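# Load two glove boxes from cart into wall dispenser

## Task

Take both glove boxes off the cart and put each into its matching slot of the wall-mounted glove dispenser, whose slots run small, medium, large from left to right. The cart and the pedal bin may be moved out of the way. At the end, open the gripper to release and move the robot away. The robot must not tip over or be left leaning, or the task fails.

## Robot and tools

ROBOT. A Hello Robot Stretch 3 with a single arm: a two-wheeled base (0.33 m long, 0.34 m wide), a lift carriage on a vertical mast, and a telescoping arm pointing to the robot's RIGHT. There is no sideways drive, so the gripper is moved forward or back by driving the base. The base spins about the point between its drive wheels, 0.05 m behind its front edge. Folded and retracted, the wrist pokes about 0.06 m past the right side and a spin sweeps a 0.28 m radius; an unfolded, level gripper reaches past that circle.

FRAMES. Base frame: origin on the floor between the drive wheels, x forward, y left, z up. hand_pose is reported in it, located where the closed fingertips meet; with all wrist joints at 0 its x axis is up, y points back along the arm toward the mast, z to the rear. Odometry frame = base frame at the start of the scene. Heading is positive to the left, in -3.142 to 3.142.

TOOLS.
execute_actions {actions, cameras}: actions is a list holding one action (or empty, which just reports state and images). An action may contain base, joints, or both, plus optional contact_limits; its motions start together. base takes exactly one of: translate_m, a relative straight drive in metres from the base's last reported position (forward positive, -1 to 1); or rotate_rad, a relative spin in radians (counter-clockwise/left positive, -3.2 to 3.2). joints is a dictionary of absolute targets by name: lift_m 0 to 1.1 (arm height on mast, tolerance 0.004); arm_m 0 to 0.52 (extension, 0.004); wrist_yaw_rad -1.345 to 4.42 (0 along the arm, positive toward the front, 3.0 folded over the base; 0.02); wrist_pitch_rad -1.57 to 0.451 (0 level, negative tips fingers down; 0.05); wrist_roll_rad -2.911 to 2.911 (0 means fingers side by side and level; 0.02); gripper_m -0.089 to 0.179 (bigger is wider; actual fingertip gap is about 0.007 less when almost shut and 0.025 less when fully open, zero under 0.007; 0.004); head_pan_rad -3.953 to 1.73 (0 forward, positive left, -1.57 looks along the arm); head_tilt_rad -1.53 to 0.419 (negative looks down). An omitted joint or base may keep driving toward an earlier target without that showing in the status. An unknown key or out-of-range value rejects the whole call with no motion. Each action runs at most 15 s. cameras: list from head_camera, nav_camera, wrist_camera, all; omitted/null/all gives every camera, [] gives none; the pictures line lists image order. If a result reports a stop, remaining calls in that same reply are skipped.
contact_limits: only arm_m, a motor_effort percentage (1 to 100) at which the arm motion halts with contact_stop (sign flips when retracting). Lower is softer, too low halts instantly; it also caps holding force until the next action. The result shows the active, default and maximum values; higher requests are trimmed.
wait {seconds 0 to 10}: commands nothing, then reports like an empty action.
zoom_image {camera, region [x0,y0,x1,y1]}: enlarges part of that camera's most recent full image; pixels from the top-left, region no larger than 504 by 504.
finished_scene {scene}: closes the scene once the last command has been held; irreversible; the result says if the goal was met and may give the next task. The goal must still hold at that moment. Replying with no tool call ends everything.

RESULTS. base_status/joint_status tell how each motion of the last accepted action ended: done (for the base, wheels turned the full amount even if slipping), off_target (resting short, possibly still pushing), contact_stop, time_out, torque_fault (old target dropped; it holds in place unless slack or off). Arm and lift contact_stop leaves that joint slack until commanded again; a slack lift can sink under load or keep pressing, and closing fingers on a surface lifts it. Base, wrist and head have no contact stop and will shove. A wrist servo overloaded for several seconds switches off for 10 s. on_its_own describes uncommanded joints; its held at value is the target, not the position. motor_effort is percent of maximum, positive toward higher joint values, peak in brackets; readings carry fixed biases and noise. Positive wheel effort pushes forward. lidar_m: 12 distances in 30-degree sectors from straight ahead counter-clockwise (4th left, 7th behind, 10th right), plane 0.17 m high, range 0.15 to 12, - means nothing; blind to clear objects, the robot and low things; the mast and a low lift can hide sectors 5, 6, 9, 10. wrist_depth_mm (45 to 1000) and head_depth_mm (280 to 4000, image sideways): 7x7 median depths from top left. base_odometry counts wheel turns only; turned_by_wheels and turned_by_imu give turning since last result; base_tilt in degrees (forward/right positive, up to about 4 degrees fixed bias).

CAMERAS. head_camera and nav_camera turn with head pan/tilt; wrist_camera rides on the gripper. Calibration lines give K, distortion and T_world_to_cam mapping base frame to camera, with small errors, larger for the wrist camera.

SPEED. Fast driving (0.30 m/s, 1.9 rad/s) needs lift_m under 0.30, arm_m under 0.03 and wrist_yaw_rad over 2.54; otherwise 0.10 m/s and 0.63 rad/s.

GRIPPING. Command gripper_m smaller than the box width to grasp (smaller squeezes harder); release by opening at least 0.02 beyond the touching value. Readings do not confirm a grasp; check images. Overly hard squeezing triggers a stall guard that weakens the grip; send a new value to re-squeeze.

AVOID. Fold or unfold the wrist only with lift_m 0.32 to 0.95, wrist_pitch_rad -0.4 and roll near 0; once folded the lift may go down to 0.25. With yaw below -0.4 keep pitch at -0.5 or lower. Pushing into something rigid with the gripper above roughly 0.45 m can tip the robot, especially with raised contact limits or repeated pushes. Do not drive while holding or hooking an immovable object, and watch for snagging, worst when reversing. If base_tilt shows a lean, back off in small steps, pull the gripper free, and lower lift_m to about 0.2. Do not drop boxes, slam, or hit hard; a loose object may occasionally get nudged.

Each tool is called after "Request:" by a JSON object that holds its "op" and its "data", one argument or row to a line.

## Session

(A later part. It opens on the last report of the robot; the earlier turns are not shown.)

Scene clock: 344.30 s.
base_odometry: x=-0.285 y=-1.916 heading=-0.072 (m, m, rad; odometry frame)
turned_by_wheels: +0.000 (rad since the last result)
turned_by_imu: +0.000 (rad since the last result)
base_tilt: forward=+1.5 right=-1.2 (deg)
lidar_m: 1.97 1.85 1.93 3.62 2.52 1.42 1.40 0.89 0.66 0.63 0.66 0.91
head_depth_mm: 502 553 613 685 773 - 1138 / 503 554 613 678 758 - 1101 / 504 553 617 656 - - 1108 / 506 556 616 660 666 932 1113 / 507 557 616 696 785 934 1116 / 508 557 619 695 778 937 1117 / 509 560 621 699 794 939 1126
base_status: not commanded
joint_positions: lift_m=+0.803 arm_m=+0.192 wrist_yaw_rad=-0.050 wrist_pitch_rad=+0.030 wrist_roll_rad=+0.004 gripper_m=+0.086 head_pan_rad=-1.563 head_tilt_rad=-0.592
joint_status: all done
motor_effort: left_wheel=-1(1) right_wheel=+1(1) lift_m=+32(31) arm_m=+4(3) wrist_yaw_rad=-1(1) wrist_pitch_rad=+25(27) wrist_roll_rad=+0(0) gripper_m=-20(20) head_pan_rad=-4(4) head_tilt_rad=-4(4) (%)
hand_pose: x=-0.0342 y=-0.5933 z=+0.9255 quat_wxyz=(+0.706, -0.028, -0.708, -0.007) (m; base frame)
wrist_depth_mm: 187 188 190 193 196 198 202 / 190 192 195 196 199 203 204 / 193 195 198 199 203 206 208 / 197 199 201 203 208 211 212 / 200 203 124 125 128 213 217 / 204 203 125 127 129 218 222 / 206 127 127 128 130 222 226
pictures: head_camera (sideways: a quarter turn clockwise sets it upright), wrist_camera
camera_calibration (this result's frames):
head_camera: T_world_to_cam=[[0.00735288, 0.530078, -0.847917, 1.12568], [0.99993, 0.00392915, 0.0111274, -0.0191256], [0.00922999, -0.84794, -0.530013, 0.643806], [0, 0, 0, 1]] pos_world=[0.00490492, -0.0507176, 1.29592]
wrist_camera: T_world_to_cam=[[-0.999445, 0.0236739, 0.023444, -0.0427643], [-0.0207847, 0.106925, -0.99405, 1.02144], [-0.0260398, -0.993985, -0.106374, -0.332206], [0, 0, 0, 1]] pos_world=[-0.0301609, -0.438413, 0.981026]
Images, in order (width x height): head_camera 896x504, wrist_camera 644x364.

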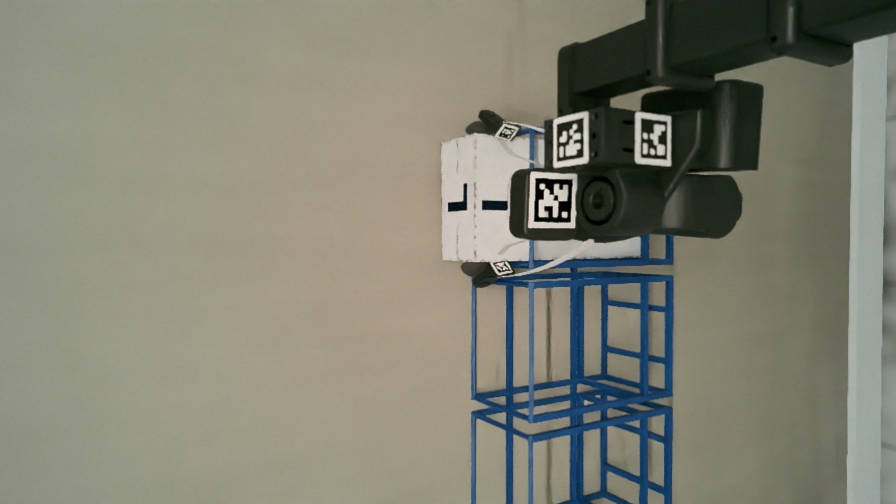

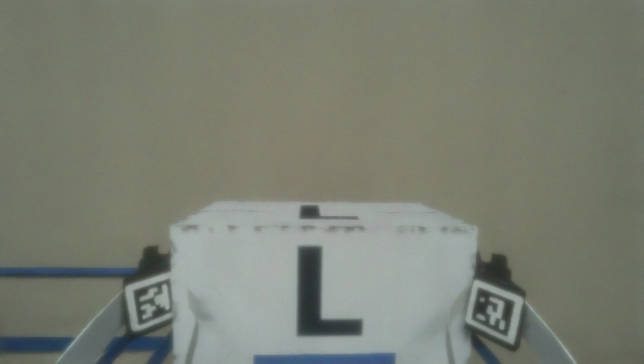

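Request:
{"op": "execute_actions", "data": {
  "actions": [
    {"joints": {"gripper_m": 0.172}}
  ],
  "cameras": ["wrist_camera", "head_camera"]
}}

Scene clock: 351.83 s.
base_odometry: x=-0.285 y=-1.916 heading=-0.072 (m, m, rad; odometry frame)
turned_by_wheels: +0.000 (rad since the last result)
turned_by_imu: +0.000 (rad since the last result)
base_tilt: forward=+1.5 right=-1.2 (deg)
lidar_m: 1.97 1.84 1.93 3.64 2.52 1.41 1.40 0.89 0.66 0.63 0.66 0.91
head_depth_mm: 502 553 613 689 768 - 1137 / 503 551 616 677 750 - 1104 / 504 554 616 658 - - 1105 / 505 556 619 671 673 926 1111 / 506 556 617 696 789 931 1119 / 507 558 621 698 780 934 1121 / 509 559 622 699 793 935 1122
base_status: not commanded
joint_positions: lift_m=+0.803 arm_m=+0.192 wrist_yaw_rad=-0.051 wrist_pitch_rad=+0.074 wrist_roll_rad=+0.004 gripper_m=+0.172 head_pan_rad=-1.563 head_tilt_rad=-0.593
joint_status: all done
motor_effort: left_wheel=-1(1) right_wheel=+1(1) lift_m=+33(33) arm_m=+4(4) wrist_yaw_rad=+1(0) wrist_pitch_rad=+9(25) wrist_roll_rad=+0(0) gripper_m=+0(99) head_pan_rad=-4(4) head_tilt_rad=-4(4) (%)
hand_pose: x=-0.0345 y=-0.5937 z=+0.9369 quat_wxyz=(+0.706, -0.044, -0.707, +0.008) (m; base frame)
wrist_depth_mm: 192 194 196 199 202 204 206 / 194 196 198 200 203 207 208 / 196 198 200 203 206 208 212 / 199 200 202 203 207 210 214 / 200 201 204 206 210 213 216 / 202 204 124 125 127 215 220 / 204 173 110 111 113 115 222
pictures: head_camera (sideways: a quarter turn clockwise sets it upright), wrist_camera
camera_calibration (this result's frames):
head_camera: T_world_to_cam=[[0.00735247, 0.530115, -0.847894, 1.12565], [0.99993, 0.0039289, 0.0111273, -0.0191254], [0.00923002, -0.847917, -0.530049, 0.643853], [0, 0, 0, 1]] pos_world=[0.00490493, -0.0507173, 1.29592]
wrist_camera: T_world_to_cam=[[-0.999365, 0.0257748, 0.0245821, -0.0431268], [-0.0229216, 0.0628506, -0.99776, 1.01004], [-0.027262, -0.99769, -0.0622199, -0.375071], [0, 0, 0, 1]] pos_world=[-0.030173, -0.436575, 0.985497]
Images, in order (width x height): head_camera 896x504, wrist_camera 644x364.

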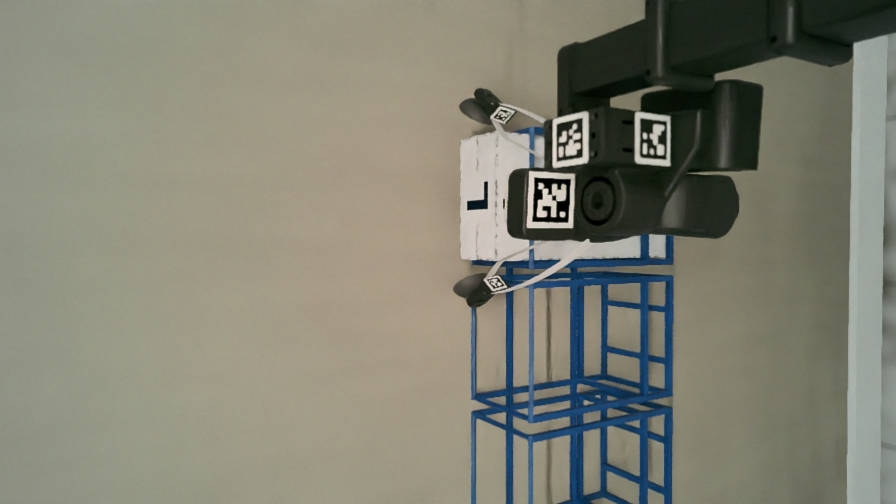

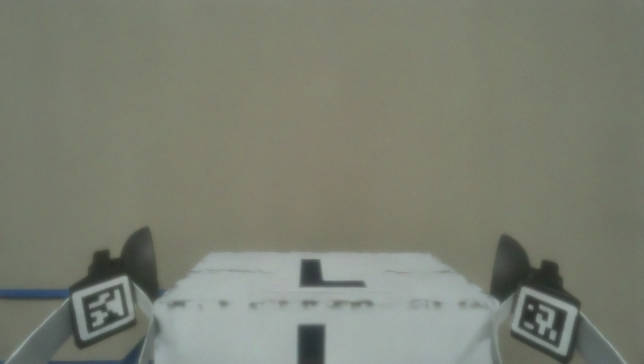

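Request:
{"op": "execute_actions", "data": {
  "actions": [
    {"joints": {"arm_m": 0.0, "lift_m": 0.83}}
  ],
  "cameras": ["head_camera", "wrist_camera"]
}}

Request:
{"op": "execute_actions", "data": {
  "actions": [
    {"base": {"rotate_rad": -0.446}, "joints": {"wrist_pitch_rad": 0.0, "wrist_yaw_rad": 0.1, "lift_m": 0.77}}
  ],
  "cameras": []
}}

Request:
{"op": "execute_actions", "data": {
  "actions": [
    {"base": {"translate_m": -0.99}}
  ],
  "cameras": []
}}

Request:
{"op": "execute_actions", "data": {
  "actions": [
    {"base": {"rotate_rad": -1.088}}
  ],
  "cameras": ["head_camera", "wrist_camera"]
}}

Scene clock: 383.00 s.
base_odometry: x=-0.285 y=-1.916 heading=-0.072 (m, m, rad; odometry frame)
turned_by_wheels: +0.000 (rad since the last result)
turned_by_imu: +0.000 (rad since the last result)
base_tilt: forward=+1.5 right=-1.3 (deg)
lidar_m: 1.96 1.84 1.93 3.65 2.51 1.41 1.40 0.89 0.66 0.64 0.66 0.91
head_depth_mm: 502 553 613 689 772 917 1067 / 503 552 613 690 778 902 1071 / 505 553 616 655 658 729 - / 506 555 618 670 659 911 1119 / 507 557 620 697 779 930 1116 / 506 558 621 699 778 936 1123 / 508 559 622 698 798 940 1124
base_status: not commanded
joint_positions: lift_m=+0.830 arm_m=+0.002 wrist_yaw_rad=-0.051 wrist_pitch_rad=+0.076 wrist_roll_rad=+0.004 gripper_m=+0.172 head_pan_rad=-1.563 head_tilt_rad=-0.593
joint_status: all done
joint sent to its limit — the command would take arm_m past its lower limit, so that joint was sent only as far as its limit.
motor_effort: left_wheel=-1(1) right_wheel=+2(1) lift_m=+48(49) arm_m=-3(2) wrist_yaw_rad=+1(0) wrist_pitch_rad=+9(9) wrist_roll_rad=+0(0) gripper_m=+1(0) head_pan_rad=-4(4) head_tilt_rad=-4(4) (%)
hand_pose: x=-0.0344 y=-0.4036 z=+0.9638 quat_wxyz=(+0.706, -0.044, -0.707, +0.009) (m; base frame)
wrist_depth_mm: 367 373 378 380 389 391 398 / 371 378 383 387 393 397 402 / 375 380 380 392 398 406 406 / 381 382 389 396 400 405 409 / 385 388 392 341 403 410 414 / 386 396 389 301 408 414 420 / 392 396 399 305 414 420 424
pictures: head_camera (sideways: a quarter turn clockwise sets it upright), wrist_camera
camera_calibration (this result's frames):
head_camera: T_world_to_cam=[[0.00735198, 0.530285, -0.847788, 1.12552], [0.99993, 0.00392513, 0.0111265, -0.0191244], [0.00922788, -0.847811, -0.530219, 0.644074], [0, 0, 0, 1]] pos_world=[0.00490484, -0.0507161, 1.29591]
wrist_camera: T_world_to_cam=[[-0.999371, 0.0255232, 0.0246195, -0.0487524], [-0.0230149, 0.0613599, -0.99785, 1.02442], [-0.026979, -0.997789, -0.0607339, -0.185188], [0, 0, 0, 1]] pos_world=[-0.0301409, -0.246393, 1.01218]
Images, in order (width x height): head_camera 896x504, wrist_camera 644x364.

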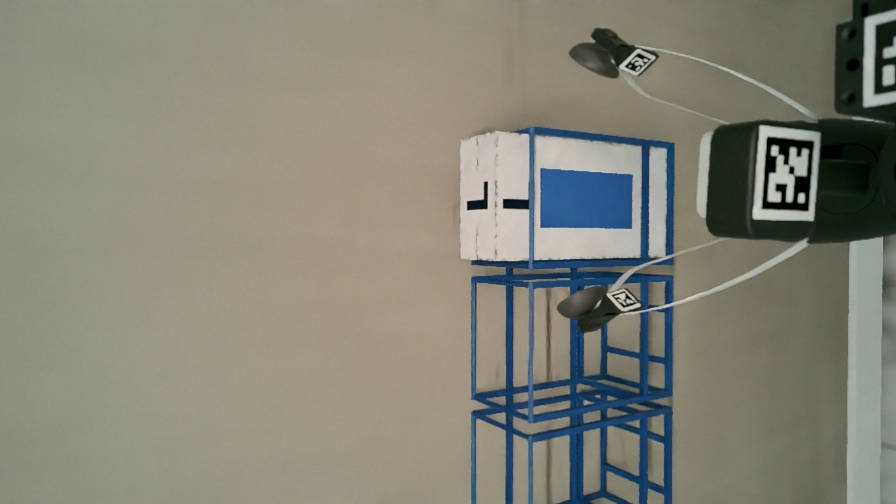

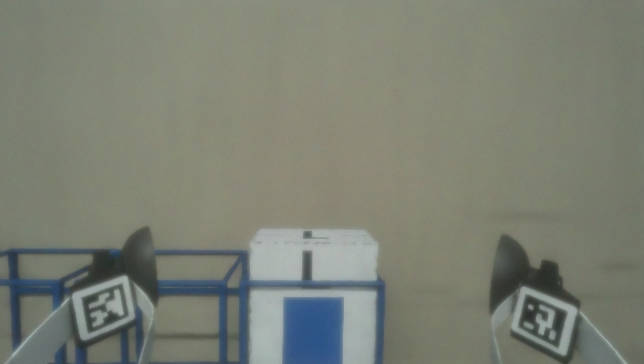

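Scene clock: 384.70 s.
base_odometry: x=-0.285 y=-1.916 heading=-0.517 (m, m, rad; odometry frame)
turned_by_wheels: -0.446 (rad since the last result)
turned_by_imu: -0.441 (rad since the last result)
base_tilt: forward=+1.5 right=-1.2 (deg)
lidar_m: 0.98 1.97 1.84 2.09 3.72 2.35 1.41 1.79 0.83 0.64 0.63 0.68
head_depth_mm: 643 717 811 936 1106 1340 1247 / 613 680 761 873 1019 1239 1255 / 583 646 722 815 942 1102 - / 558 612 681 765 880 1020 1166 / 534 584 646 720 817 953 1109 / 512 559 613 665 644 871 1019 / 493 535 584 633 602 690 939
base_status: done
joint_positions: lift_m=+0.770 arm_m=+0.002 wrist_yaw_rad=+0.099 wrist_pitch_rad=-0.016 wrist_roll_rad=+0.004 gripper_m=+0.172 head_pan_rad=-1.563 head_tilt_rad=-0.593
joint_status: all done
motor_effort: left_wheel=+2(5) right_wheel=-3(6) lift_m=+29(43) arm_m=-2(3) wrist_yaw_rad=+1(1) wrist_pitch_rad=+6(9) wrist_roll_rad=+0(0) gripper_m=+1(0) head_pan_rad=-4(4) head_tilt_rad=-4(4) (%)
hand_pose: x=+0.0038 y=-0.4012 z=+0.8808 quat_wxyz=(+0.705, +0.041, -0.707, +0.029) (m; base frame)
wrist_depth_mm: 326 346 378 413 464 519 599 / 330 355 389 426 472 535 613 / 327 356 395 440 486 560 640 / 265 284 408 454 509 570 660 / 273 288 416 458 520 589 680 / 275 307 429 474 542 592 735 / 283 304 439 486 558 621 790
pictures: none
No camera images: the call's "cameras" was empty. Leave "cameras" out to get every camera's image.

Scene clock: 396.10 s.
base_odometry: x=-1.146 y=-1.426 heading=-0.517 (m, m, rad; odometry frame)
turned_by_wheels: +0.000 (rad since the last result)
turned_by_imu: -0.003 (rad since the last result)
base_tilt: forward=+1.5 right=-1.2 (deg)
lidar_m: 1.63 2.46 2.40 3.28 2.63 1.18 0.49 0.47 0.95 1.08 1.06 1.13
head_depth_mm: 1087 1167 1256 1343 1463 1446 1245 / 1051 1176 1321 1493 1671 1474 1253 / 1008 1117 1239 1407 1623 1511 - / 961 1060 1176 1324 1511 1495 1257 / 921 1011 1111 1242 1415 1476 1252 / 885 961 1056 1175 1328 1458 1263 / 851 923 1009 1108 1242 1391 1266
base_status: done
joint_positions: lift_m=+0.770 arm_m=+0.002 wrist_yaw_rad=+0.099 wrist_pitch_rad=-0.016 wrist_roll_rad=+0.004 gripper_m=+0.172 head_pan_rad=-1.563 head_tilt_rad=-0.593
joint_status: not commanded
motor_effort: left_wheel=+2(2) right_wheel=-2(6) lift_m=+28(29) arm_m=-2(2) wrist_yaw_rad=+1(1) wrist_pitch_rad=+6(6) wrist_roll_rad=+0(0) gripper_m=+1(2) head_pan_rad=-4(4) head_tilt_rad=-4(4) (%)
hand_pose: x=+0.0038 y=-0.4012 z=+0.8808 quat_wxyz=(+0.705, +0.041, -0.707, +0.029) (m; base frame)
wrist_depth_mm: 647 696 764 830 904 846 647 / 658 710 785 843 957 863 645 / 674 719 793 865 993 839 647 / 687 746 817 900 - 858 663 / 704 752 837 936 - 848 658 / 712 813 858 937 - 951 641 / 724 819 873 976 - 952 622
pictures: none
No camera images: the call's "cameras" was empty. Leave "cameras" out to get every camera's image.

Scene clock: 398.77 s.
base_odometry: x=-1.146 y=-1.426 heading=-1.605 (m, m, rad; odometry frame)
turned_by_wheels: -1.088 (rad since the last result)
turned_by_imu: -1.076 (rad since the last result)
base_tilt: forward=+1.4 right=-1.2 (deg)
lidar_m: 1.06 1.11 1.56 2.80 2.39 3.30 3.01 1.22 0.49 0.47 0.94 1.08
head_depth_mm: 722 790 876 981 907 772 908 / 725 795 884 990 912 796 910 / 727 802 893 793 846 777 - / 731 806 893 925 824 776 854 / 734 807 898 1011 1151 1322 1255 / 740 816 907 1021 1167 1361 1268 / 743 817 909 1024 1179 1379 1269
base_status: done
joint_positions: lift_m=+0.770 arm_m=+0.002 wrist_yaw_rad=+0.099 wrist_pitch_rad=-0.016 wrist_roll_rad=+0.004 gripper_m=+0.172 head_pan_rad=-1.563 head_tilt_rad=-0.593
joint_status: not commanded
motor_effort: left_wheel=+1(5) right_wheel=-3(5) lift_m=+28(29) arm_m=-3(3) wrist_yaw_rad=+0(1) wrist_pitch_rad=+6(6) wrist_roll_rad=+0(0) gripper_m=-1(0) head_pan_rad=-4(5) head_tilt_rad=-4(4) (%)
hand_pose: x=+0.0039 y=-0.4012 z=+0.8808 quat_wxyz=(+0.705, +0.041, -0.707, +0.029) (m; base frame)
wrist_depth_mm: 686 664 651 614 586 562 547 / 699 676 654 630 614 583 566 / 723 702 672 648 615 589 573 / 750 715 682 645 636 613 600 / 777 740 710 435 641 635 597 / 790 755 722 445 521 564 607 / 823 788 758 416 439 418 396
pictures: head_camera (sideways: a quarter turn clockwise sets it upright), wrist_camera
camera_calibration (this result's frames):
head_camera: T_world_to_cam=[[0.00735467, 0.530387, -0.847724, 1.12543], [0.99993, 0.00391723, 0.011126, -0.0191238], [0.00922183, -0.847747, -0.530321, 0.644207], [0, 0, 0, 1]] pos_world=[0.0049045, -0.0507154, 1.29591]
wrist_camera: T_world_to_cam=[[-0.9918, -0.125853, 0.022228, -0.0671465], [-0.0409178, 0.147932, -0.988151, 0.968642], [0.121074, -0.980957, -0.151868, -0.100317], [0, 0, 0, 1]] pos_world=[-0.0148154, -0.25015, 0.943422]
Images, in order (width x height): head_camera 896x504, wrist_camera 644x364.

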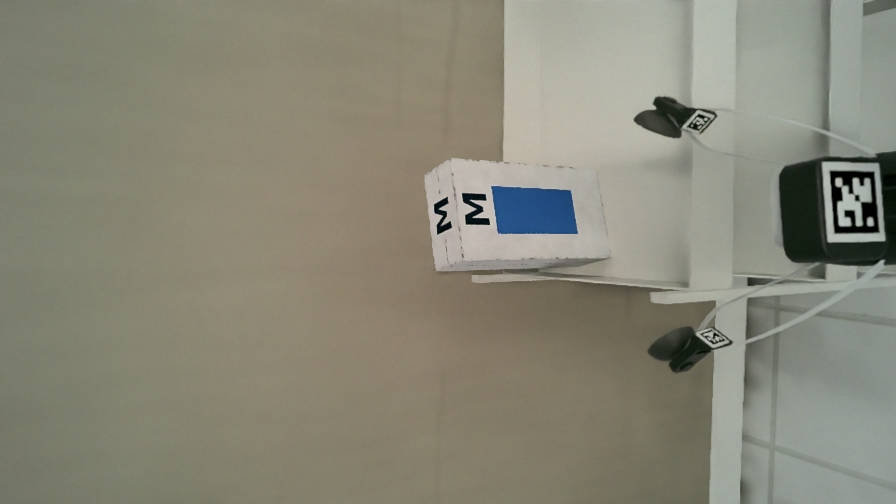

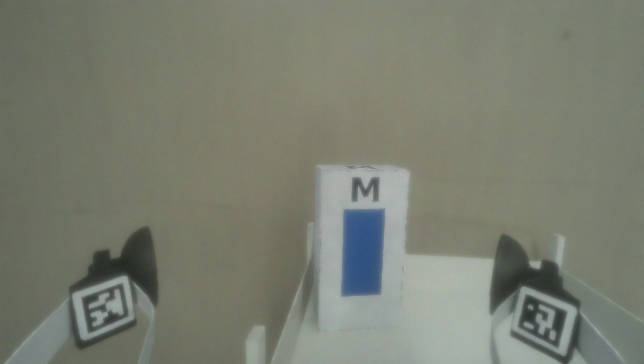

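Request:
{"op": "execute_actions", "data": {
  "actions": [
    {"base": {"translate_m": -0.055}, "joints": {"wrist_yaw_rad": 0.18, "arm_m": 0.17}}
  ],
  "cameras": ["head_camera", "wrist_camera"]
}}

Scene clock: 432.17 s.
base_odometry: x=-1.144 y=-1.371 heading=-1.605 (m, m, rad; odometry frame)
turned_by_wheels: +0.000 (rad since the last result)
turned_by_imu: +0.000 (rad since the last result)
base_tilt: forward=+1.5 right=-1.2 (deg)
lidar_m: 1.11 1.17 1.64 2.62 2.38 3.26 3.00 1.22 0.49 0.48 0.93 1.14
head_depth_mm: 718 784 876 983 906 - - / 723 793 884 994 944 - 883 / 726 798 886 984 908 - 888 / 729 803 890 777 817 776 916 / 734 808 895 975 954 751 1079 / 738 811 903 1011 1173 1363 1261 / 741 814 911 1029 1174 1386 1264
base_status: done
joint_positions: lift_m=+0.770 arm_m=+0.170 wrist_yaw_rad=+0.179 wrist_pitch_rad=-0.016 wrist_roll_rad=+0.004 gripper_m=+0.172 head_pan_rad=-1.563 head_tilt_rad=-0.593
joint_status: all done
motor_effort: left_wheel=+2(2) right_wheel=-3(6) lift_m=+29(29) arm_m=+4(6) wrist_yaw_rad=+1(1) wrist_pitch_rad=+5(6) wrist_roll_rad=+0(0) gripper_m=+0(1) head_pan_rad=-4(4) head_tilt_rad=-4(4) (%)
hand_pose: x=+0.0242 y=-0.5665 z=+0.8808 quat_wxyz=(+0.704, +0.069, -0.705, +0.057) (m; base frame)
wrist_depth_mm: 561 528 492 452 435 415 389 / 587 537 501 472 448 425 403 / 606 554 522 492 453 433 407 / 617 582 526 300 460 439 414 / 634 594 545 265 469 447 426 / 656 585 567 272 404 470 433 / 677 621 581 279 396 396 364
pictures: head_camera (sideways: a quarter turn clockwise sets it upright), wrist_camera
camera_calibration (this result's frames):
head_camera: T_world_to_cam=[[0.00736093, 0.530411, -0.847709, 1.12541], [0.99993, 0.00390475, 0.0111259, -0.0191237], [0.00921141, -0.847731, -0.530346, 0.644239], [0, 0, 0, 1]] pos_world=[0.00490389, -0.0507152, 1.2959]
wrist_camera: T_world_to_cam=[[-0.978525, -0.204926, 0.0222279, -0.112905], [-0.052641, 0.144179, -0.98815, 0.992079], [0.199293, -0.9681, -0.15187, -0.259504], [0, 0, 0, 1]] pos_world=[-0.00653879, -0.4174, 0.943422]
Images, in order (width x height): head_camera 896x504, wrist_camera 644x364.

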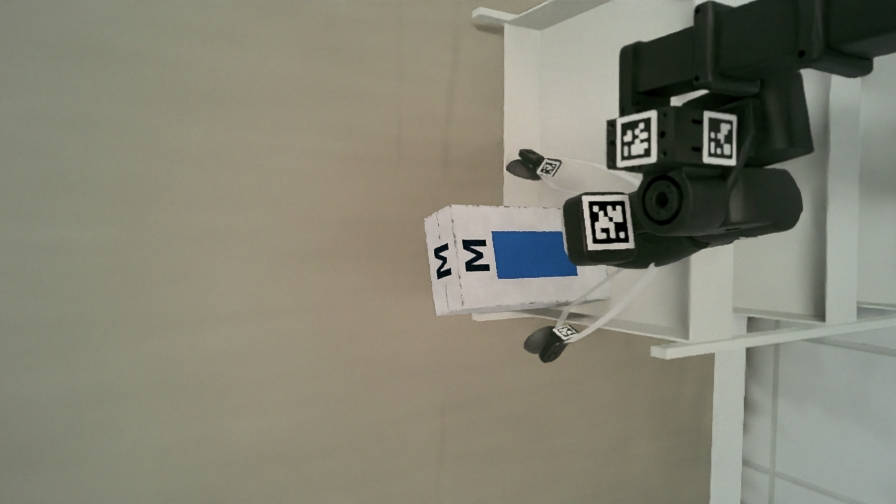

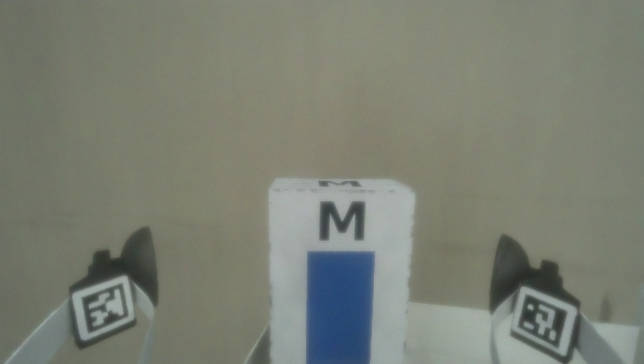

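Request:
{"op": "execute_actions", "data": {
  "actions": [
    {"base": {"translate_m": 0.008}, "joints": {"arm_m": 0.27}}
  ],
  "cameras": ["head_camera", "wrist_camera"]
}}

Scene clock: 458.80 s.
base_odometry: x=-1.144 y=-1.379 heading=-1.605 (m, m, rad; odometry frame)
turned_by_wheels: +0.000 (rad since the last result)
turned_by_imu: +0.000 (rad since the last result)
base_tilt: forward=+1.5 right=-1.2 (deg)
lidar_m: 1.10 1.16 1.63 2.65 2.39 3.26 3.01 1.22 0.49 0.48 0.94 1.13
head_depth_mm: 720 789 876 978 909 - - / 724 795 883 992 - 749 906 / 726 797 887 977 - 754 914 / 732 803 889 767 824 775 909 / 733 807 898 986 1096 775 1172 / 737 813 903 1021 1173 1370 1258 / 740 818 908 1024 1179 1371 1265
base_status: done
joint_positions: lift_m=+0.770 arm_m=+0.270 wrist_yaw_rad=+0.179 wrist_pitch_rad=-0.016 wrist_roll_rad=+0.004 gripper_m=+0.172 head_pan_rad=-1.563 head_tilt_rad=-0.593
joint_status: all done
motor_effort: left_wheel=+2(5) right_wheel=-3(6) lift_m=+29(28) arm_m=+4(4) wrist_yaw_rad=+0(0) wrist_pitch_rad=+6(6) wrist_roll_rad=+0(0) gripper_m=+0(1) head_pan_rad=-4(4) head_tilt_rad=-3(4) (%)
hand_pose: x=+0.0242 y=-0.6665 z=+0.8808 quat_wxyz=(+0.704, +0.069, -0.705, +0.057) (m; base frame)
wrist_depth_mm: 442 415 396 371 344 327 312 / 459 430 400 375 353 335 318 / 478 442 414 386 359 342 322 / 490 455 418 390 365 349 329 / 501 463 177 164 166 360 339 / 526 473 167 167 170 372 342 / 534 494 171 172 175 375 346
pictures: head_camera (sideways: a quarter turn clockwise sets it upright), wrist_camera
camera_calibration (this result's frames):
head_camera: T_world_to_cam=[[0.00736166, 0.530415, -0.847706, 1.12541], [0.99993, 0.00390326, 0.0111259, -0.0191236], [0.00921017, -0.847729, -0.53035, 0.644245], [0, 0, 0, 1]] pos_world=[0.00490381, -0.0507152, 1.2959]
wrist_camera: T_world_to_cam=[[-0.978506, -0.205018, 0.022228, -0.133436], [-0.0526546, 0.144174, -0.98815, 1.00649], [0.199384, -0.968081, -0.15187, -0.356309], [0, 0, 0, 1]] pos_world=[-0.00652913, -0.517403, 0.943422]
Images, in order (width x height): head_camera 896x504, wrist_camera 644x364.

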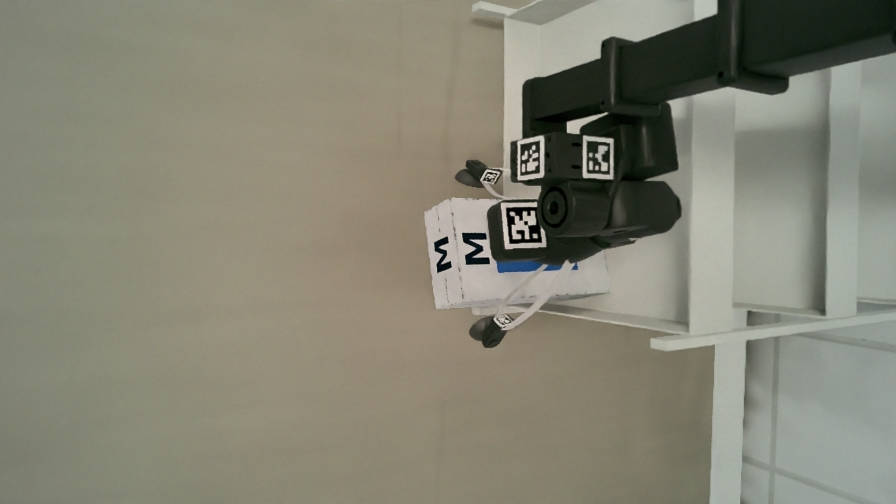

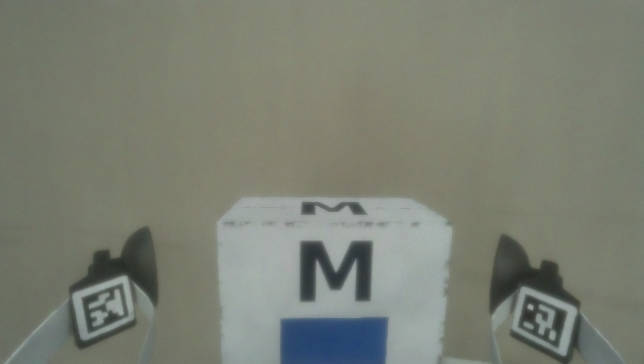

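Request:
{"op": "execute_actions", "data": {
  "actions": [
    {"joints": {"arm_m": 0.312, "wrist_yaw_rad": 0.21}}
  ],
  "cameras": ["wrist_camera"]
}}

Scene clock: 466.97 s.
base_odometry: x=-1.144 y=-1.379 heading=-1.605 (m, m, rad; odometry frame)
turned_by_wheels: +0.000 (rad since the last result)
turned_by_imu: +0.000 (rad since the last result)
base_tilt: forward=+1.5 right=-1.2 (deg)
lidar_m: 1.10 1.16 1.63 2.64 2.38 3.27 3.00 1.22 0.49 0.48 0.94 1.13
head_depth_mm: 721 790 876 983 909 - - / 723 794 887 990 - 770 911 / 729 797 888 977 - 775 912 / 729 803 893 793 825 774 911 / 735 805 898 986 1102 774 1176 / 734 811 906 1020 1169 1360 1258 / 742 815 915 1028 1180 1385 1264
base_status: not commanded
joint_positions: lift_m=+0.770 arm_m=+0.312 wrist_yaw_rad=+0.209 wrist_pitch_rad=-0.016 wrist_roll_rad=+0.004 gripper_m=+0.172 head_pan_rad=-1.563 head_tilt_rad=-0.593
joint_status: all done
motor_effort: left_wheel=+2(2) right_wheel=-2(2) lift_m=+29(29) arm_m=+4(4) wrist_yaw_rad=+1(1) wrist_pitch_rad=+6(6) wrist_roll_rad=+0(0) gripper_m=+0(0) head_pan_rad=-4(4) head_tilt_rad=-4(4) (%)
hand_pose: x=+0.0315 y=-0.7070 z=+0.8808 quat_wxyz=(+0.703, +0.080, -0.704, +0.068) (m; base frame)
wrist_depth_mm: 419 385 359 330 308 290 273 / 427 394 363 340 315 296 278 / 438 407 375 345 325 304 285 / 459 417 382 356 331 307 289 / 467 426 141 143 145 308 297 / 492 432 122 123 124 124 303 / 507 459 126 126 127 129 305
pictures: wrist_camera
camera_calibration (this result's frames):
wrist_camera: T_world_to_cam=[[-0.972111, -0.233464, 0.022228, -0.154902], [-0.0568364, 0.142577, -0.98815, 1.01173], [0.227528, -0.961856, -0.15187, -0.393525], [0, 0, 0, 1]] pos_world=[-0.00354112, -0.558928, 0.943422]
Images, in order (width x height): wrist_camera 644x364.

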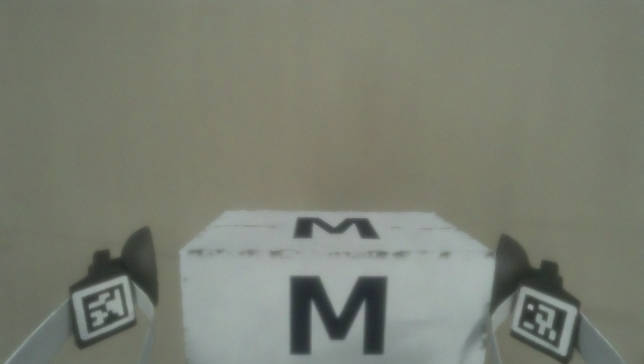

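Request:
{"op": "execute_actions", "data": {
  "actions": [
    {"joints": {"gripper_m": 0.085}}
  ],
  "cameras": ["wrist_camera"]
}}

Request:
{"op": "execute_actions", "data": {
  "actions": [
    {"joints": {"lift_m": 0.9, "wrist_pitch_rad": 0.06}}
  ],
  "cameras": ["wrist_camera", "head_camera"]
}}

Scene clock: 475.07 s.
base_odometry: x=-1.144 y=-1.379 heading=-1.605 (m, m, rad; odometry frame)
turned_by_wheels: +0.000 (rad since the last result)
turned_by_imu: +0.000 (rad since the last result)
base_tilt: forward=+1.5 right=-1.2 (deg)
lidar_m: 1.10 1.16 1.62 2.65 2.37 3.26 3.01 1.23 0.49 0.48 0.94 1.14
head_depth_mm: 721 788 875 981 904 - - / 724 795 878 993 - 774 912 / 728 795 890 978 - 773 909 / 726 799 891 791 831 774 908 / 733 805 900 988 1098 775 1180 / 740 814 902 1018 1165 1370 1253 / 744 816 907 1030 1181 1375 1266
base_status: not commanded
joint_positions: lift_m=+0.770 arm_m=+0.312 wrist_yaw_rad=+0.202 wrist_pitch_rad=-0.016 wrist_roll_rad=+0.004 gripper_m=+0.086 head_pan_rad=-1.563 head_tilt_rad=-0.593
joint_status: all done
motor_effort: left_wheel=+1(2) right_wheel=+1(2) lift_m=+29(29) arm_m=+4(4) wrist_yaw_rad=+7(6) wrist_pitch_rad=+6(6) wrist_roll_rad=+0(0) gripper_m=-23(100) head_pan_rad=-4(4) head_tilt_rad=-4(4) (%)
hand_pose: x=+0.0299 y=-0.7074 z=+0.8808 quat_wxyz=(+0.703, +0.077, -0.704, +0.065) (m; base frame)
wrist_depth_mm: 411 380 356 328 311 292 274 / 428 389 364 338 314 295 279 / 432 400 371 346 326 303 283 / 451 413 381 359 332 310 290 / 464 430 141 142 145 316 297 / 482 446 124 125 126 314 304 / 494 454 127 128 130 331 308
pictures: wrist_camera
camera_calibration (this result's frames):
wrist_camera: T_world_to_cam=[[-0.973641, -0.227001, 0.0222379, -0.151992], [-0.0558975, 0.14295, -0.98815, 1.01192], [0.221132, -0.963346, -0.151871, -0.394342], [0, 0, 0, 1]] pos_world=[-0.00421997, -0.559044, 0.943422]
Images, in order (width x height): wrist_camera 644x364.

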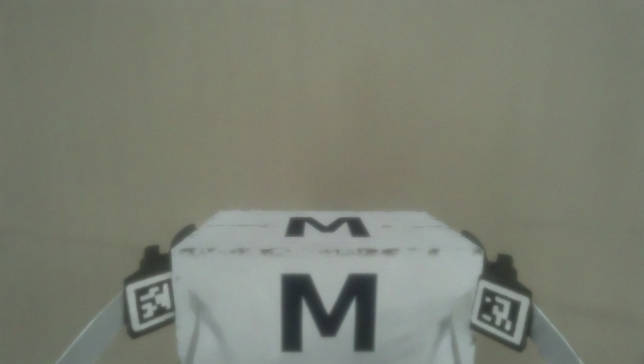

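Scene clock: 477.07 s.
base_odometry: x=-1.144 y=-1.379 heading=-1.605 (m, m, rad; odometry frame)
turned_by_wheels: +0.000 (rad since the last result)
turned_by_imu: +0.000 (rad since the last result)
base_tilt: forward=+1.5 right=-1.2 (deg)
lidar_m: 1.10 1.16 1.63 2.64 2.38 3.28 2.99 1.22 0.49 0.48 0.94 1.13
head_depth_mm: 722 789 875 - - 774 905 / 723 794 869 - 908 773 914 / 727 795 872 - 910 772 909 / 731 801 863 732 880 776 913 / 735 805 884 976 1094 774 1180 / 736 811 910 1021 1167 1370 1248 / 740 822 909 1027 1179 1371 1260
base_status: not commanded
joint_positions: lift_m=+0.900 arm_m=+0.312 wrist_yaw_rad=+0.210 wrist_pitch_rad=-0.018 wrist_roll_rad=+0.004 gripper_m=+0.086 head_pan_rad=-1.563 head_tilt_rad=-0.593
joint_status: wrist_pitch_rad off_target (ended at -0.018, target +0.060); the others done
motor_effort: left_wheel=+2(1) right_wheel=-2(3) lift_m=+53(60) arm_m=+3(4) wrist_yaw_rad=-1(6) wrist_pitch_rad=+28(28) wrist_roll_rad=+0(0) gripper_m=-21(23) head_pan_rad=-4(4) head_tilt_rad=-3(3) (%)
hand_pose: x=+0.0319 y=-0.7069 z=+1.0096 quat_wxyz=(+0.703, +0.081, -0.704, +0.068) (m; base frame)
wrist_depth_mm: 412 386 353 330 310 289 271 / 428 397 363 336 314 295 277 / 440 407 375 346 324 300 285 / 460 422 383 356 330 309 291 / 476 437 146 148 151 316 297 / 490 452 124 125 127 313 302 / 513 460 126 127 129 330 308
pictures: head_camera (sideways: a quarter turn clockwise sets it upright), wrist_camera
camera_calibration (this result's frames):
head_camera: T_world_to_cam=[[0.00736141, 0.530416, -0.847706, 1.12541], [0.99993, 0.00390374, 0.0111259, -0.0191236], [0.00921058, -0.847729, -0.53035, 0.644245], [0, 0, 0, 1]] pos_world=[0.00490384, -0.0507152, 1.2959]
wrist_camera: T_world_to_cam=[[-0.971732, -0.235042, 0.0221794, -0.158442], [-0.0574278, 0.144204, -0.98788, 1.13989], [0.228995, -0.961229, -0.153625, -0.371779], [0, 0, 0, 1]] pos_world=[-0.00336658, -0.558981, 1.07247]
Images, in order (width x height): head_camera 896x504, wrist_camera 644x364.

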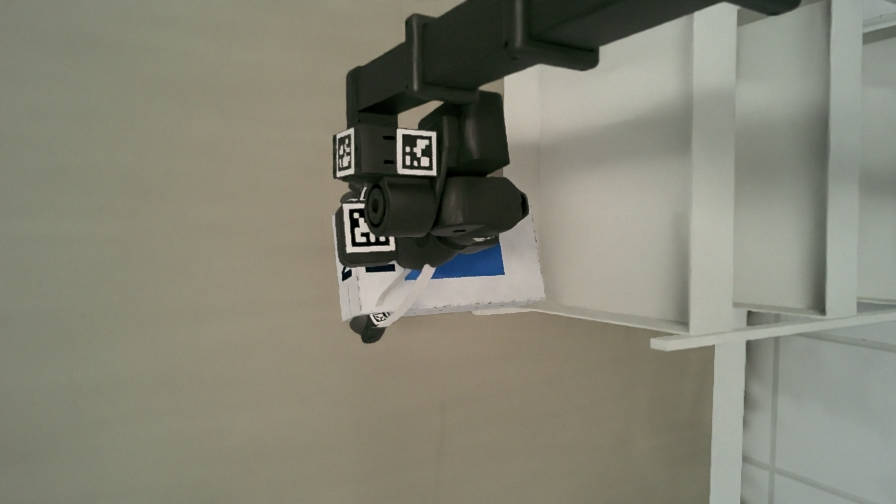

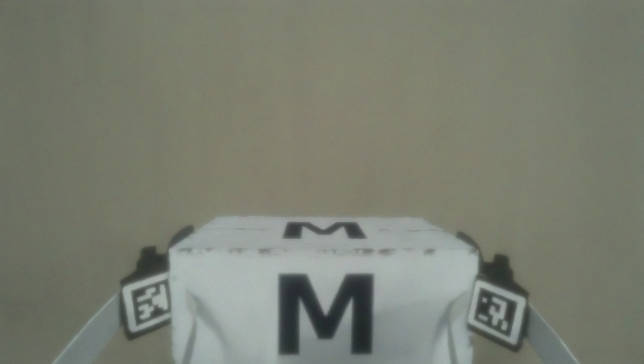

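Request:
{"op": "execute_actions", "data": {
  "actions": [
    {"base": {"rotate_rad": 1.039}, "joints": {"arm_m": 0.0, "lift_m": 1.06, "wrist_yaw_rad": -0.03}}
  ],
  "cameras": ["wrist_camera"]
}}

Request:
{"op": "execute_actions", "data": {
  "actions": [
    {"base": {"translate_m": 1.0}}
  ],
  "cameras": []
}}

Request:
{"op": "execute_actions", "data": {
  "actions": [
    {"base": {"rotate_rad": 0.494}, "joints": {"wrist_pitch_rad": 0.13}}
  ],
  "cameras": []
}}

Request:
{"op": "execute_actions", "data": {
  "actions": [
    {"base": {"translate_m": 0.16}, "joints": {"arm_m": 0.12, "head_tilt_rad": -0.5}}
  ],
  "cameras": ["wrist_camera", "head_camera"]
}}

Scene clock: 496.40 s.
base_odometry: x=-1.144 y=-1.379 heading=-0.566 (m, m, rad; odometry frame)
turned_by_wheels: +1.039 (rad since the last result)
turned_by_imu: +1.028 (rad since the last result)
base_tilt: forward=+1.6 right=-1.2 (deg)
lidar_m: 1.61 2.70 2.38 3.27 3.03 1.23 0.50 0.48 0.93 1.14 1.10 1.16
head_depth_mm: 1052 1105 - - - - 1220 / 1142 1222 - - - - 1203 / 1087 1180 - - - - 1211 / 1032 1126 339 362 417 1511 1251 / 984 1070 1166 1326 1504 1514 1259 / 938 1018 1131 1236 1397 1486 1262 / 896 972 1062 1169 1301 1432 1263
base_status: done
joint_positions: lift_m=+1.060 arm_m=+0.002 wrist_yaw_rad=-0.029 wrist_pitch_rad=-0.018 wrist_roll_rad=+0.004 gripper_m=+0.086 head_pan_rad=-1.563 head_tilt_rad=-0.593
joint_status: all done
joint sent to its limit — the command would take arm_m past its lower limit, so that joint was sent only as far as its limit.
motor_effort: left_wheel=-1(5) right_wheel=+1(11) lift_m=+54(58) arm_m=-3(5) wrist_yaw_rad=-1(4) wrist_pitch_rad=+28(28) wrist_roll_rad=+0(0) gripper_m=-22(22) head_pan_rad=-3(4) head_tilt_rad=-4(4) (%)
hand_pose: x=-0.0289 y=-0.4023 z=+1.1696 quat_wxyz=(+0.706, -0.004, -0.708, -0.017) (m; base frame)
wrist_depth_mm: 660 735 834 952 932 716 574 / 674 746 853 - 970 724 574 / 674 746 890 - 973 735 583 / 694 779 895 - - 728 592 / 704 791 147 148 151 741 593 / 730 753 124 125 126 693 603 / 718 803 126 127 129 734 604
pictures: wrist_camera
camera_calibration (this result's frames):
wrist_camera: T_world_to_cam=[[-0.999752, 0.00182664, 0.0221785, -0.0549677], [-0.0216343, 0.153704, -0.98788, 1.25537], [-0.00521342, -0.988115, -0.153626, -0.0580382], [0, 0, 0, 1]] pos_world=[-0.0280977, -0.250202, 1.23246]
Images, in order (width x height): wrist_camera 644x364.

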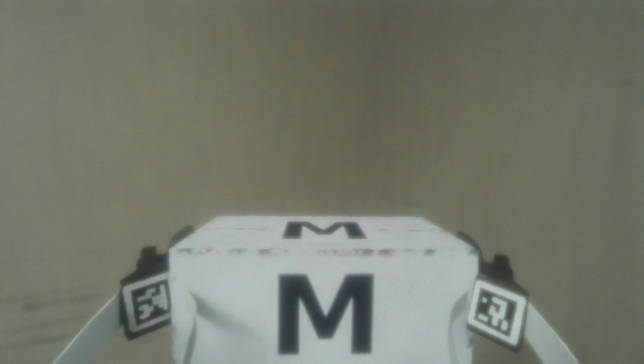

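Scene clock: 507.50 s.
base_odometry: x=-0.300 y=-1.916 heading=-0.566 (m, m, rad; odometry frame)
turned_by_wheels: +0.000 (rad since the last result)
turned_by_imu: +0.002 (rad since the last result)
base_tilt: forward=+1.5 right=-1.2 (deg)
lidar_m: 0.93 1.98 1.86 2.01 3.69 2.43 1.39 1.53 0.87 0.65 0.63 0.66
head_depth_mm: 672 747 - - - - 1225 / 635 691 - - - - 1198 / 600 648 - - - - 1213 / 571 622 341 364 418 1036 1204 / 543 595 644 736 829 953 1120 / 519 563 620 687 753 877 1018 / 498 539 588 635 601 672 934
base_status: done
joint_positions: lift_m=+1.060 arm_m=+0.002 wrist_yaw_rad=-0.030 wrist_pitch_rad=-0.018 wrist_roll_rad=+0.004 gripper_m=+0.086 head_pan_rad=-1.563 head_tilt_rad=-0.593
joint_status: not commanded
motor_effort: left_wheel=-1(2) right_wheel=+2(5) lift_m=+54(54) arm_m=-2(2) wrist_yaw_rad=-1(1) wrist_pitch_rad=+28(28) wrist_roll_rad=+0(0) gripper_m=-21(21) head_pan_rad=-4(4) head_tilt_rad=-4(4) (%)
hand_pose: x=-0.0290 y=-0.4023 z=+1.1696 quat_wxyz=(+0.706, -0.004, -0.708, -0.017) (m; base frame)
wrist_depth_mm: 317 349 399 461 555 679 890 / 324 361 410 477 567 713 945 / 329 363 414 488 592 734 989 / 336 372 429 504 610 762 - / 343 376 146 148 151 812 - / 346 370 124 125 127 923 - / 346 391 126 127 129 853 -
pictures: none
No camera images: the call's "cameras" was empty. Leave "cameras" out to get every camera's image.

Scene clock: 509.27 s.
base_odometry: x=-0.300 y=-1.916 heading=-0.072 (m, m, rad; odometry frame)
turned_by_wheels: +0.494 (rad since the last result)
turned_by_imu: +0.488 (rad since the last result)
base_tilt: forward=+1.5 right=-1.3 (deg)
lidar_m: 1.98 1.86 1.95 3.65 2.51 1.40 1.39 0.89 0.66 0.63 0.66 0.90
head_depth_mm: 502 543 - - - - 1124 / 502 535 - - - - 1131 / 503 537 - - - - 1133 / 505 547 331 372 427 921 1115 / 503 556 628 694 782 929 1118 / 505 556 619 695 776 929 1118 / 508 558 618 699 784 934 1121
base_status: done
joint_positions: lift_m=+1.060 arm_m=+0.002 wrist_yaw_rad=-0.030 wrist_pitch_rad=+0.047 wrist_roll_rad=+0.004 gripper_m=+0.086 head_pan_rad=-1.563 head_tilt_rad=-0.593
joint_status: wrist_pitch_rad off_target (ended at +0.047, target +0.130)
motor_effort: left_wheel=-1(5) right_wheel=+2(6) lift_m=+54(54) arm_m=-2(2) wrist_yaw_rad=-1(0) wrist_pitch_rad=+29(34) wrist_roll_rad=+0(0) gripper_m=-20(20) head_pan_rad=-4(4) head_tilt_rad=-4(4) (%)
hand_pose: x=-0.0290 y=-0.4036 z=+1.1861 quat_wxyz=(+0.706, -0.027, -0.708, +0.006) (m; base frame)
wrist_depth_mm: 364 370 373 374 380 380 384 / 371 376 380 379 383 384 390 / 378 381 385 382 388 392 398 / 378 386 389 390 395 402 400 / 391 395 147 149 152 400 407 / 397 397 124 125 126 416 415 / 398 404 126 127 128 418 423
pictures: none
No camera images: the call's "cameras" was empty. Leave "cameras" out to get every camera's image.

Scene clock: 511.97 s.
base_odometry: x=-0.141 y=-1.927 heading=-0.072 (m, m, rad; odometry frame)
turned_by_wheels: +0.000 (rad since the last result)
turned_by_imu: +0.000 (rad since the last result)
base_tilt: forward=+1.5 right=-1.2 (deg)
lidar_m: 1.82 1.76 1.74 3.63 2.72 1.57 1.54 0.89 0.66 0.63 0.66 0.90
head_depth_mm: 503 529 - - 608 683 938 / 504 532 - - 622 696 947 / 503 539 - - 760 797 949 / 506 547 447 499 739 792 953 / 507 548 602 661 729 835 960 / 508 551 600 664 728 820 960 / 508 553 602 666 740 838 963
base_status: done
joint_positions: lift_m=+1.060 arm_m=+0.120 wrist_yaw_rad=-0.030 wrist_pitch_rad=+0.047 wrist_roll_rad=+0.004 gripper_m=+0.086 head_pan_rad=-1.563 head_tilt_rad=-0.508
joint_status: all done
motor_effort: left_wheel=-2(2) right_wheel=+1(5) lift_m=+53(53) arm_m=+4(4) wrist_yaw_rad=+0(0) wrist_pitch_rad=+30(30) wrist_roll_rad=+0(0) gripper_m=-20(21) head_pan_rad=-4(4) head_tilt_rad=+5(18) (%)
hand_pose: x=-0.0291 y=-0.5217 z=+1.1861 quat_wxyz=(+0.706, -0.027, -0.708, +0.006) (m; base frame)
wrist_depth_mm: 257 257 260 262 265 267 268 / 259 262 263 267 267 271 271 / 265 267 269 271 273 275 278 / 268 271 272 275 279 280 280 / 272 274 147 148 152 284 286 / 278 276 124 125 127 289 291 / 280 285 126 127 129 293 296
pictures: head_camera (sideways: a quarter turn clockwise sets it upright), wrist_camera
camera_calibration (this result's frames):
head_camera: T_world_to_cam=[[0.00793716, 0.456224, -0.88983, 1.18034], [0.999923, 0.00485339, 0.0114076, -0.0194915], [0.00952309, -0.889852, -0.45615, 0.547698], [0, 0, 0, 1]] pos_world=[0.00490566, -0.0510361, 1.30036]
wrist_camera: T_world_to_cam=[[-0.999706, 0.00415089, 0.0238801, -0.0561748], [-0.0234112, 0.0898045, -0.995684, 1.26592], [-0.00627752, -0.995951, -0.0896809, -0.253471], [0, 0, 0, 1]] pos_world=[-0.0281127, -0.365897, 1.23907]
Images, in order (width x height): head_camera 896x504, wrist_camera 644x364.

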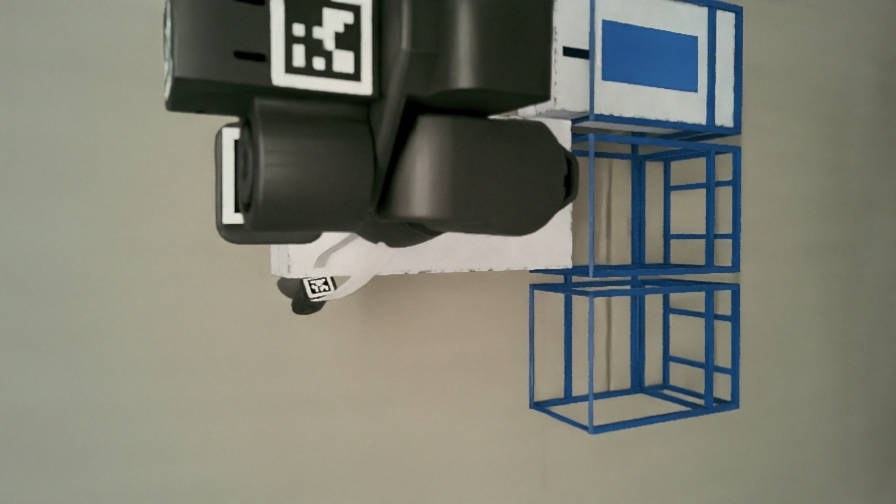

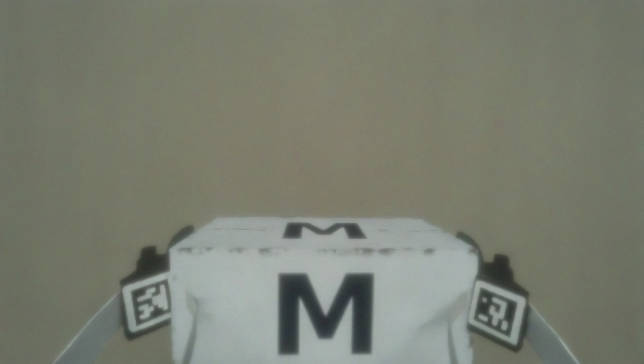

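Request:
{"op": "execute_actions", "data": {
  "actions": [
    {"base": {"translate_m": 0.006}, "joints": {"arm_m": 0.195, "wrist_yaw_rad": -0.045}}
  ],
  "cameras": []
}}

Request:
{"op": "execute_actions", "data": {
  "actions": [
    {"joints": {"lift_m": 1.012}}
  ],
  "cameras": ["wrist_camera", "head_camera"]
}}

Request:
{"op": "zoom_image", "data": {
  "camera": "head_camera",
  "region": [500, 100, 700, 300]
}}

Scene clock: 533.93 s.
base_odometry: x=-0.135 y=-1.928 heading=-0.073 (m, m, rad; odometry frame)
turned_by_wheels: +0.000 (rad since the last result)
turned_by_imu: +0.000 (rad since the last result)
base_tilt: forward=+1.5 right=-1.2 (deg)
lidar_m: 1.81 1.75 1.74 3.65 2.73 1.58 1.55 0.90 0.66 0.63 0.66 0.90
head_depth_mm: 503 531 591 674 622 680 941 / 504 528 - 666 630 682 946 / 504 538 - 584 734 792 953 / 504 542 525 595 723 792 952 / 507 548 601 661 738 834 951 / 507 550 602 662 731 839 961 / 507 551 603 665 743 838 961
base_status: done
joint_positions: lift_m=+1.060 arm_m=+0.195 wrist_yaw_rad=-0.045 wrist_pitch_rad=+0.047 wrist_roll_rad=+0.004 gripper_m=+0.086 head_pan_rad=-1.563 head_tilt_rad=-0.507
joint_status: all done
motor_effort: left_wheel=-1(3) right_wheel=+2(6) lift_m=+54(54) arm_m=+4(3) wrist_yaw_rad=-1(3) wrist_pitch_rad=+30(30) wrist_roll_rad=+0(0) gripper_m=-22(22) head_pan_rad=-4(4) head_tilt_rad=+5(5) (%)
hand_pose: x=-0.0329 y=-0.5966 z=+1.1861 quat_wxyz=(+0.706, -0.032, -0.708, +0.000) (m; base frame)
wrist_depth_mm: 185 186 189 190 193 196 198 / 188 189 192 193 197 198 200 / 190 192 194 198 200 202 206 / 193 196 198 201 203 205 209 / 197 197 146 148 151 209 212 / 199 200 124 125 127 212 215 / 203 205 125 127 129 216 220
pictures: none
No camera images: the call's "cameras" was empty. Leave "cameras" out to get every camera's image.

Scene clock: 535.20 s.
base_odometry: x=-0.135 y=-1.928 heading=-0.073 (m, m, rad; odometry frame)
turned_by_wheels: +0.000 (rad since the last result)
turned_by_imu: +0.000 (rad since the last result)
base_tilt: forward=+1.5 right=-1.3 (deg)
lidar_m: 1.82 1.75 1.74 3.64 2.74 1.57 1.55 0.89 0.66 0.63 0.66 0.91
head_depth_mm: 504 545 580 644 609 681 945 / 503 545 - - 629 685 942 / 505 548 575 - 749 794 947 / 505 547 575 642 720 794 952 / 506 549 600 663 738 833 954 / 508 549 602 665 734 836 959 / 508 551 603 664 744 837 961
base_status: not commanded
joint_positions: lift_m=+1.012 arm_m=+0.195 wrist_yaw_rad=-0.045 wrist_pitch_rad=+0.047 wrist_roll_rad=+0.004 gripper_m=+0.086 head_pan_rad=-1.563 head_tilt_rad=-0.507
joint_status: all done
motor_effort: left_wheel=-1(1) right_wheel=+2(1) lift_m=+34(50) arm_m=+4(4) wrist_yaw_rad=+1(0) wrist_pitch_rad=+30(30) wrist_roll_rad=+0(0) gripper_m=-21(20) head_pan_rad=-4(4) head_tilt_rad=+4(5) (%)
hand_pose: x=-0.0329 y=-0.5966 z=+1.1389 quat_wxyz=(+0.706, -0.032, -0.708, +0.001) (m; base frame)
wrist_depth_mm: 185 187 189 191 192 196 198 / 187 189 192 193 196 199 203 / 190 192 195 197 199 202 205 / 194 196 198 200 203 206 209 / 196 198 147 149 151 209 212 / 198 200 124 125 127 212 215 / 203 204 126 127 129 215 219
pictures: head_camera (sideways: a quarter turn clockwise sets it upright), wrist_camera
camera_calibration (this result's frames):
head_camera: T_world_to_cam=[[0.00793745, 0.456186, -0.889849, 1.18037], [0.999923, 0.00485387, 0.0114077, -0.0194917], [0.00952323, -0.889871, -0.456113, 0.547649], [0, 0, 0, 1]] pos_world=[0.00490566, -0.0510361, 1.30036]
wrist_camera: T_world_to_cam=[[-0.999533, 0.0190286, 0.0238921, -0.0496874], [-0.0220941, 0.0896693, -0.995727, 1.2255], [-0.0210897, -0.99579, -0.0892071, -0.333227], [0, 0, 0, 1]] pos_world=[-0.0296157, -0.440768, 1.19172]
Images, in order (width x height): head_camera 896x504, wrist_camera 644x364.

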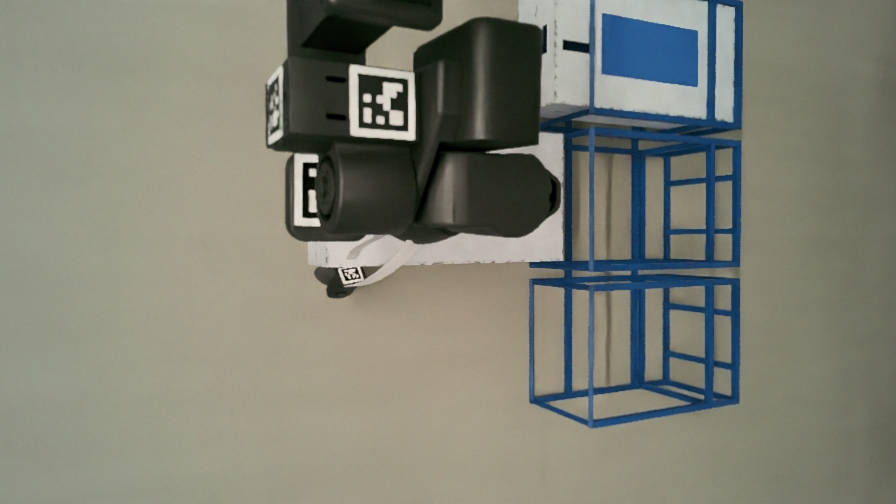

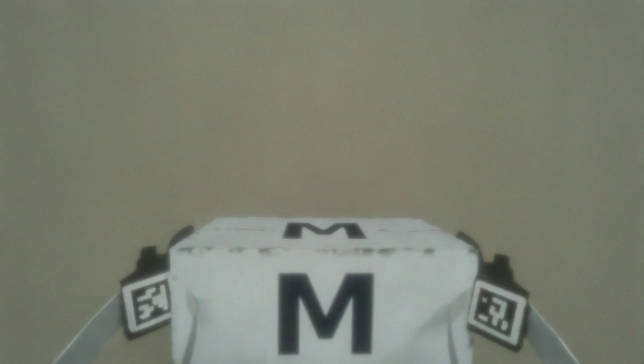

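Region (500, 100, 700, 300) of head_camera's 896x504 image, scaled by 2.520, with more detail than that image has.

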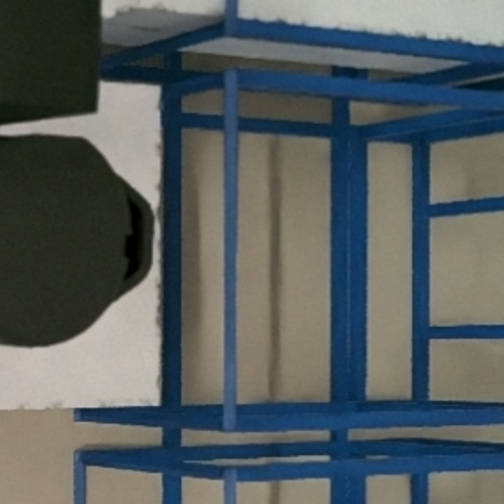

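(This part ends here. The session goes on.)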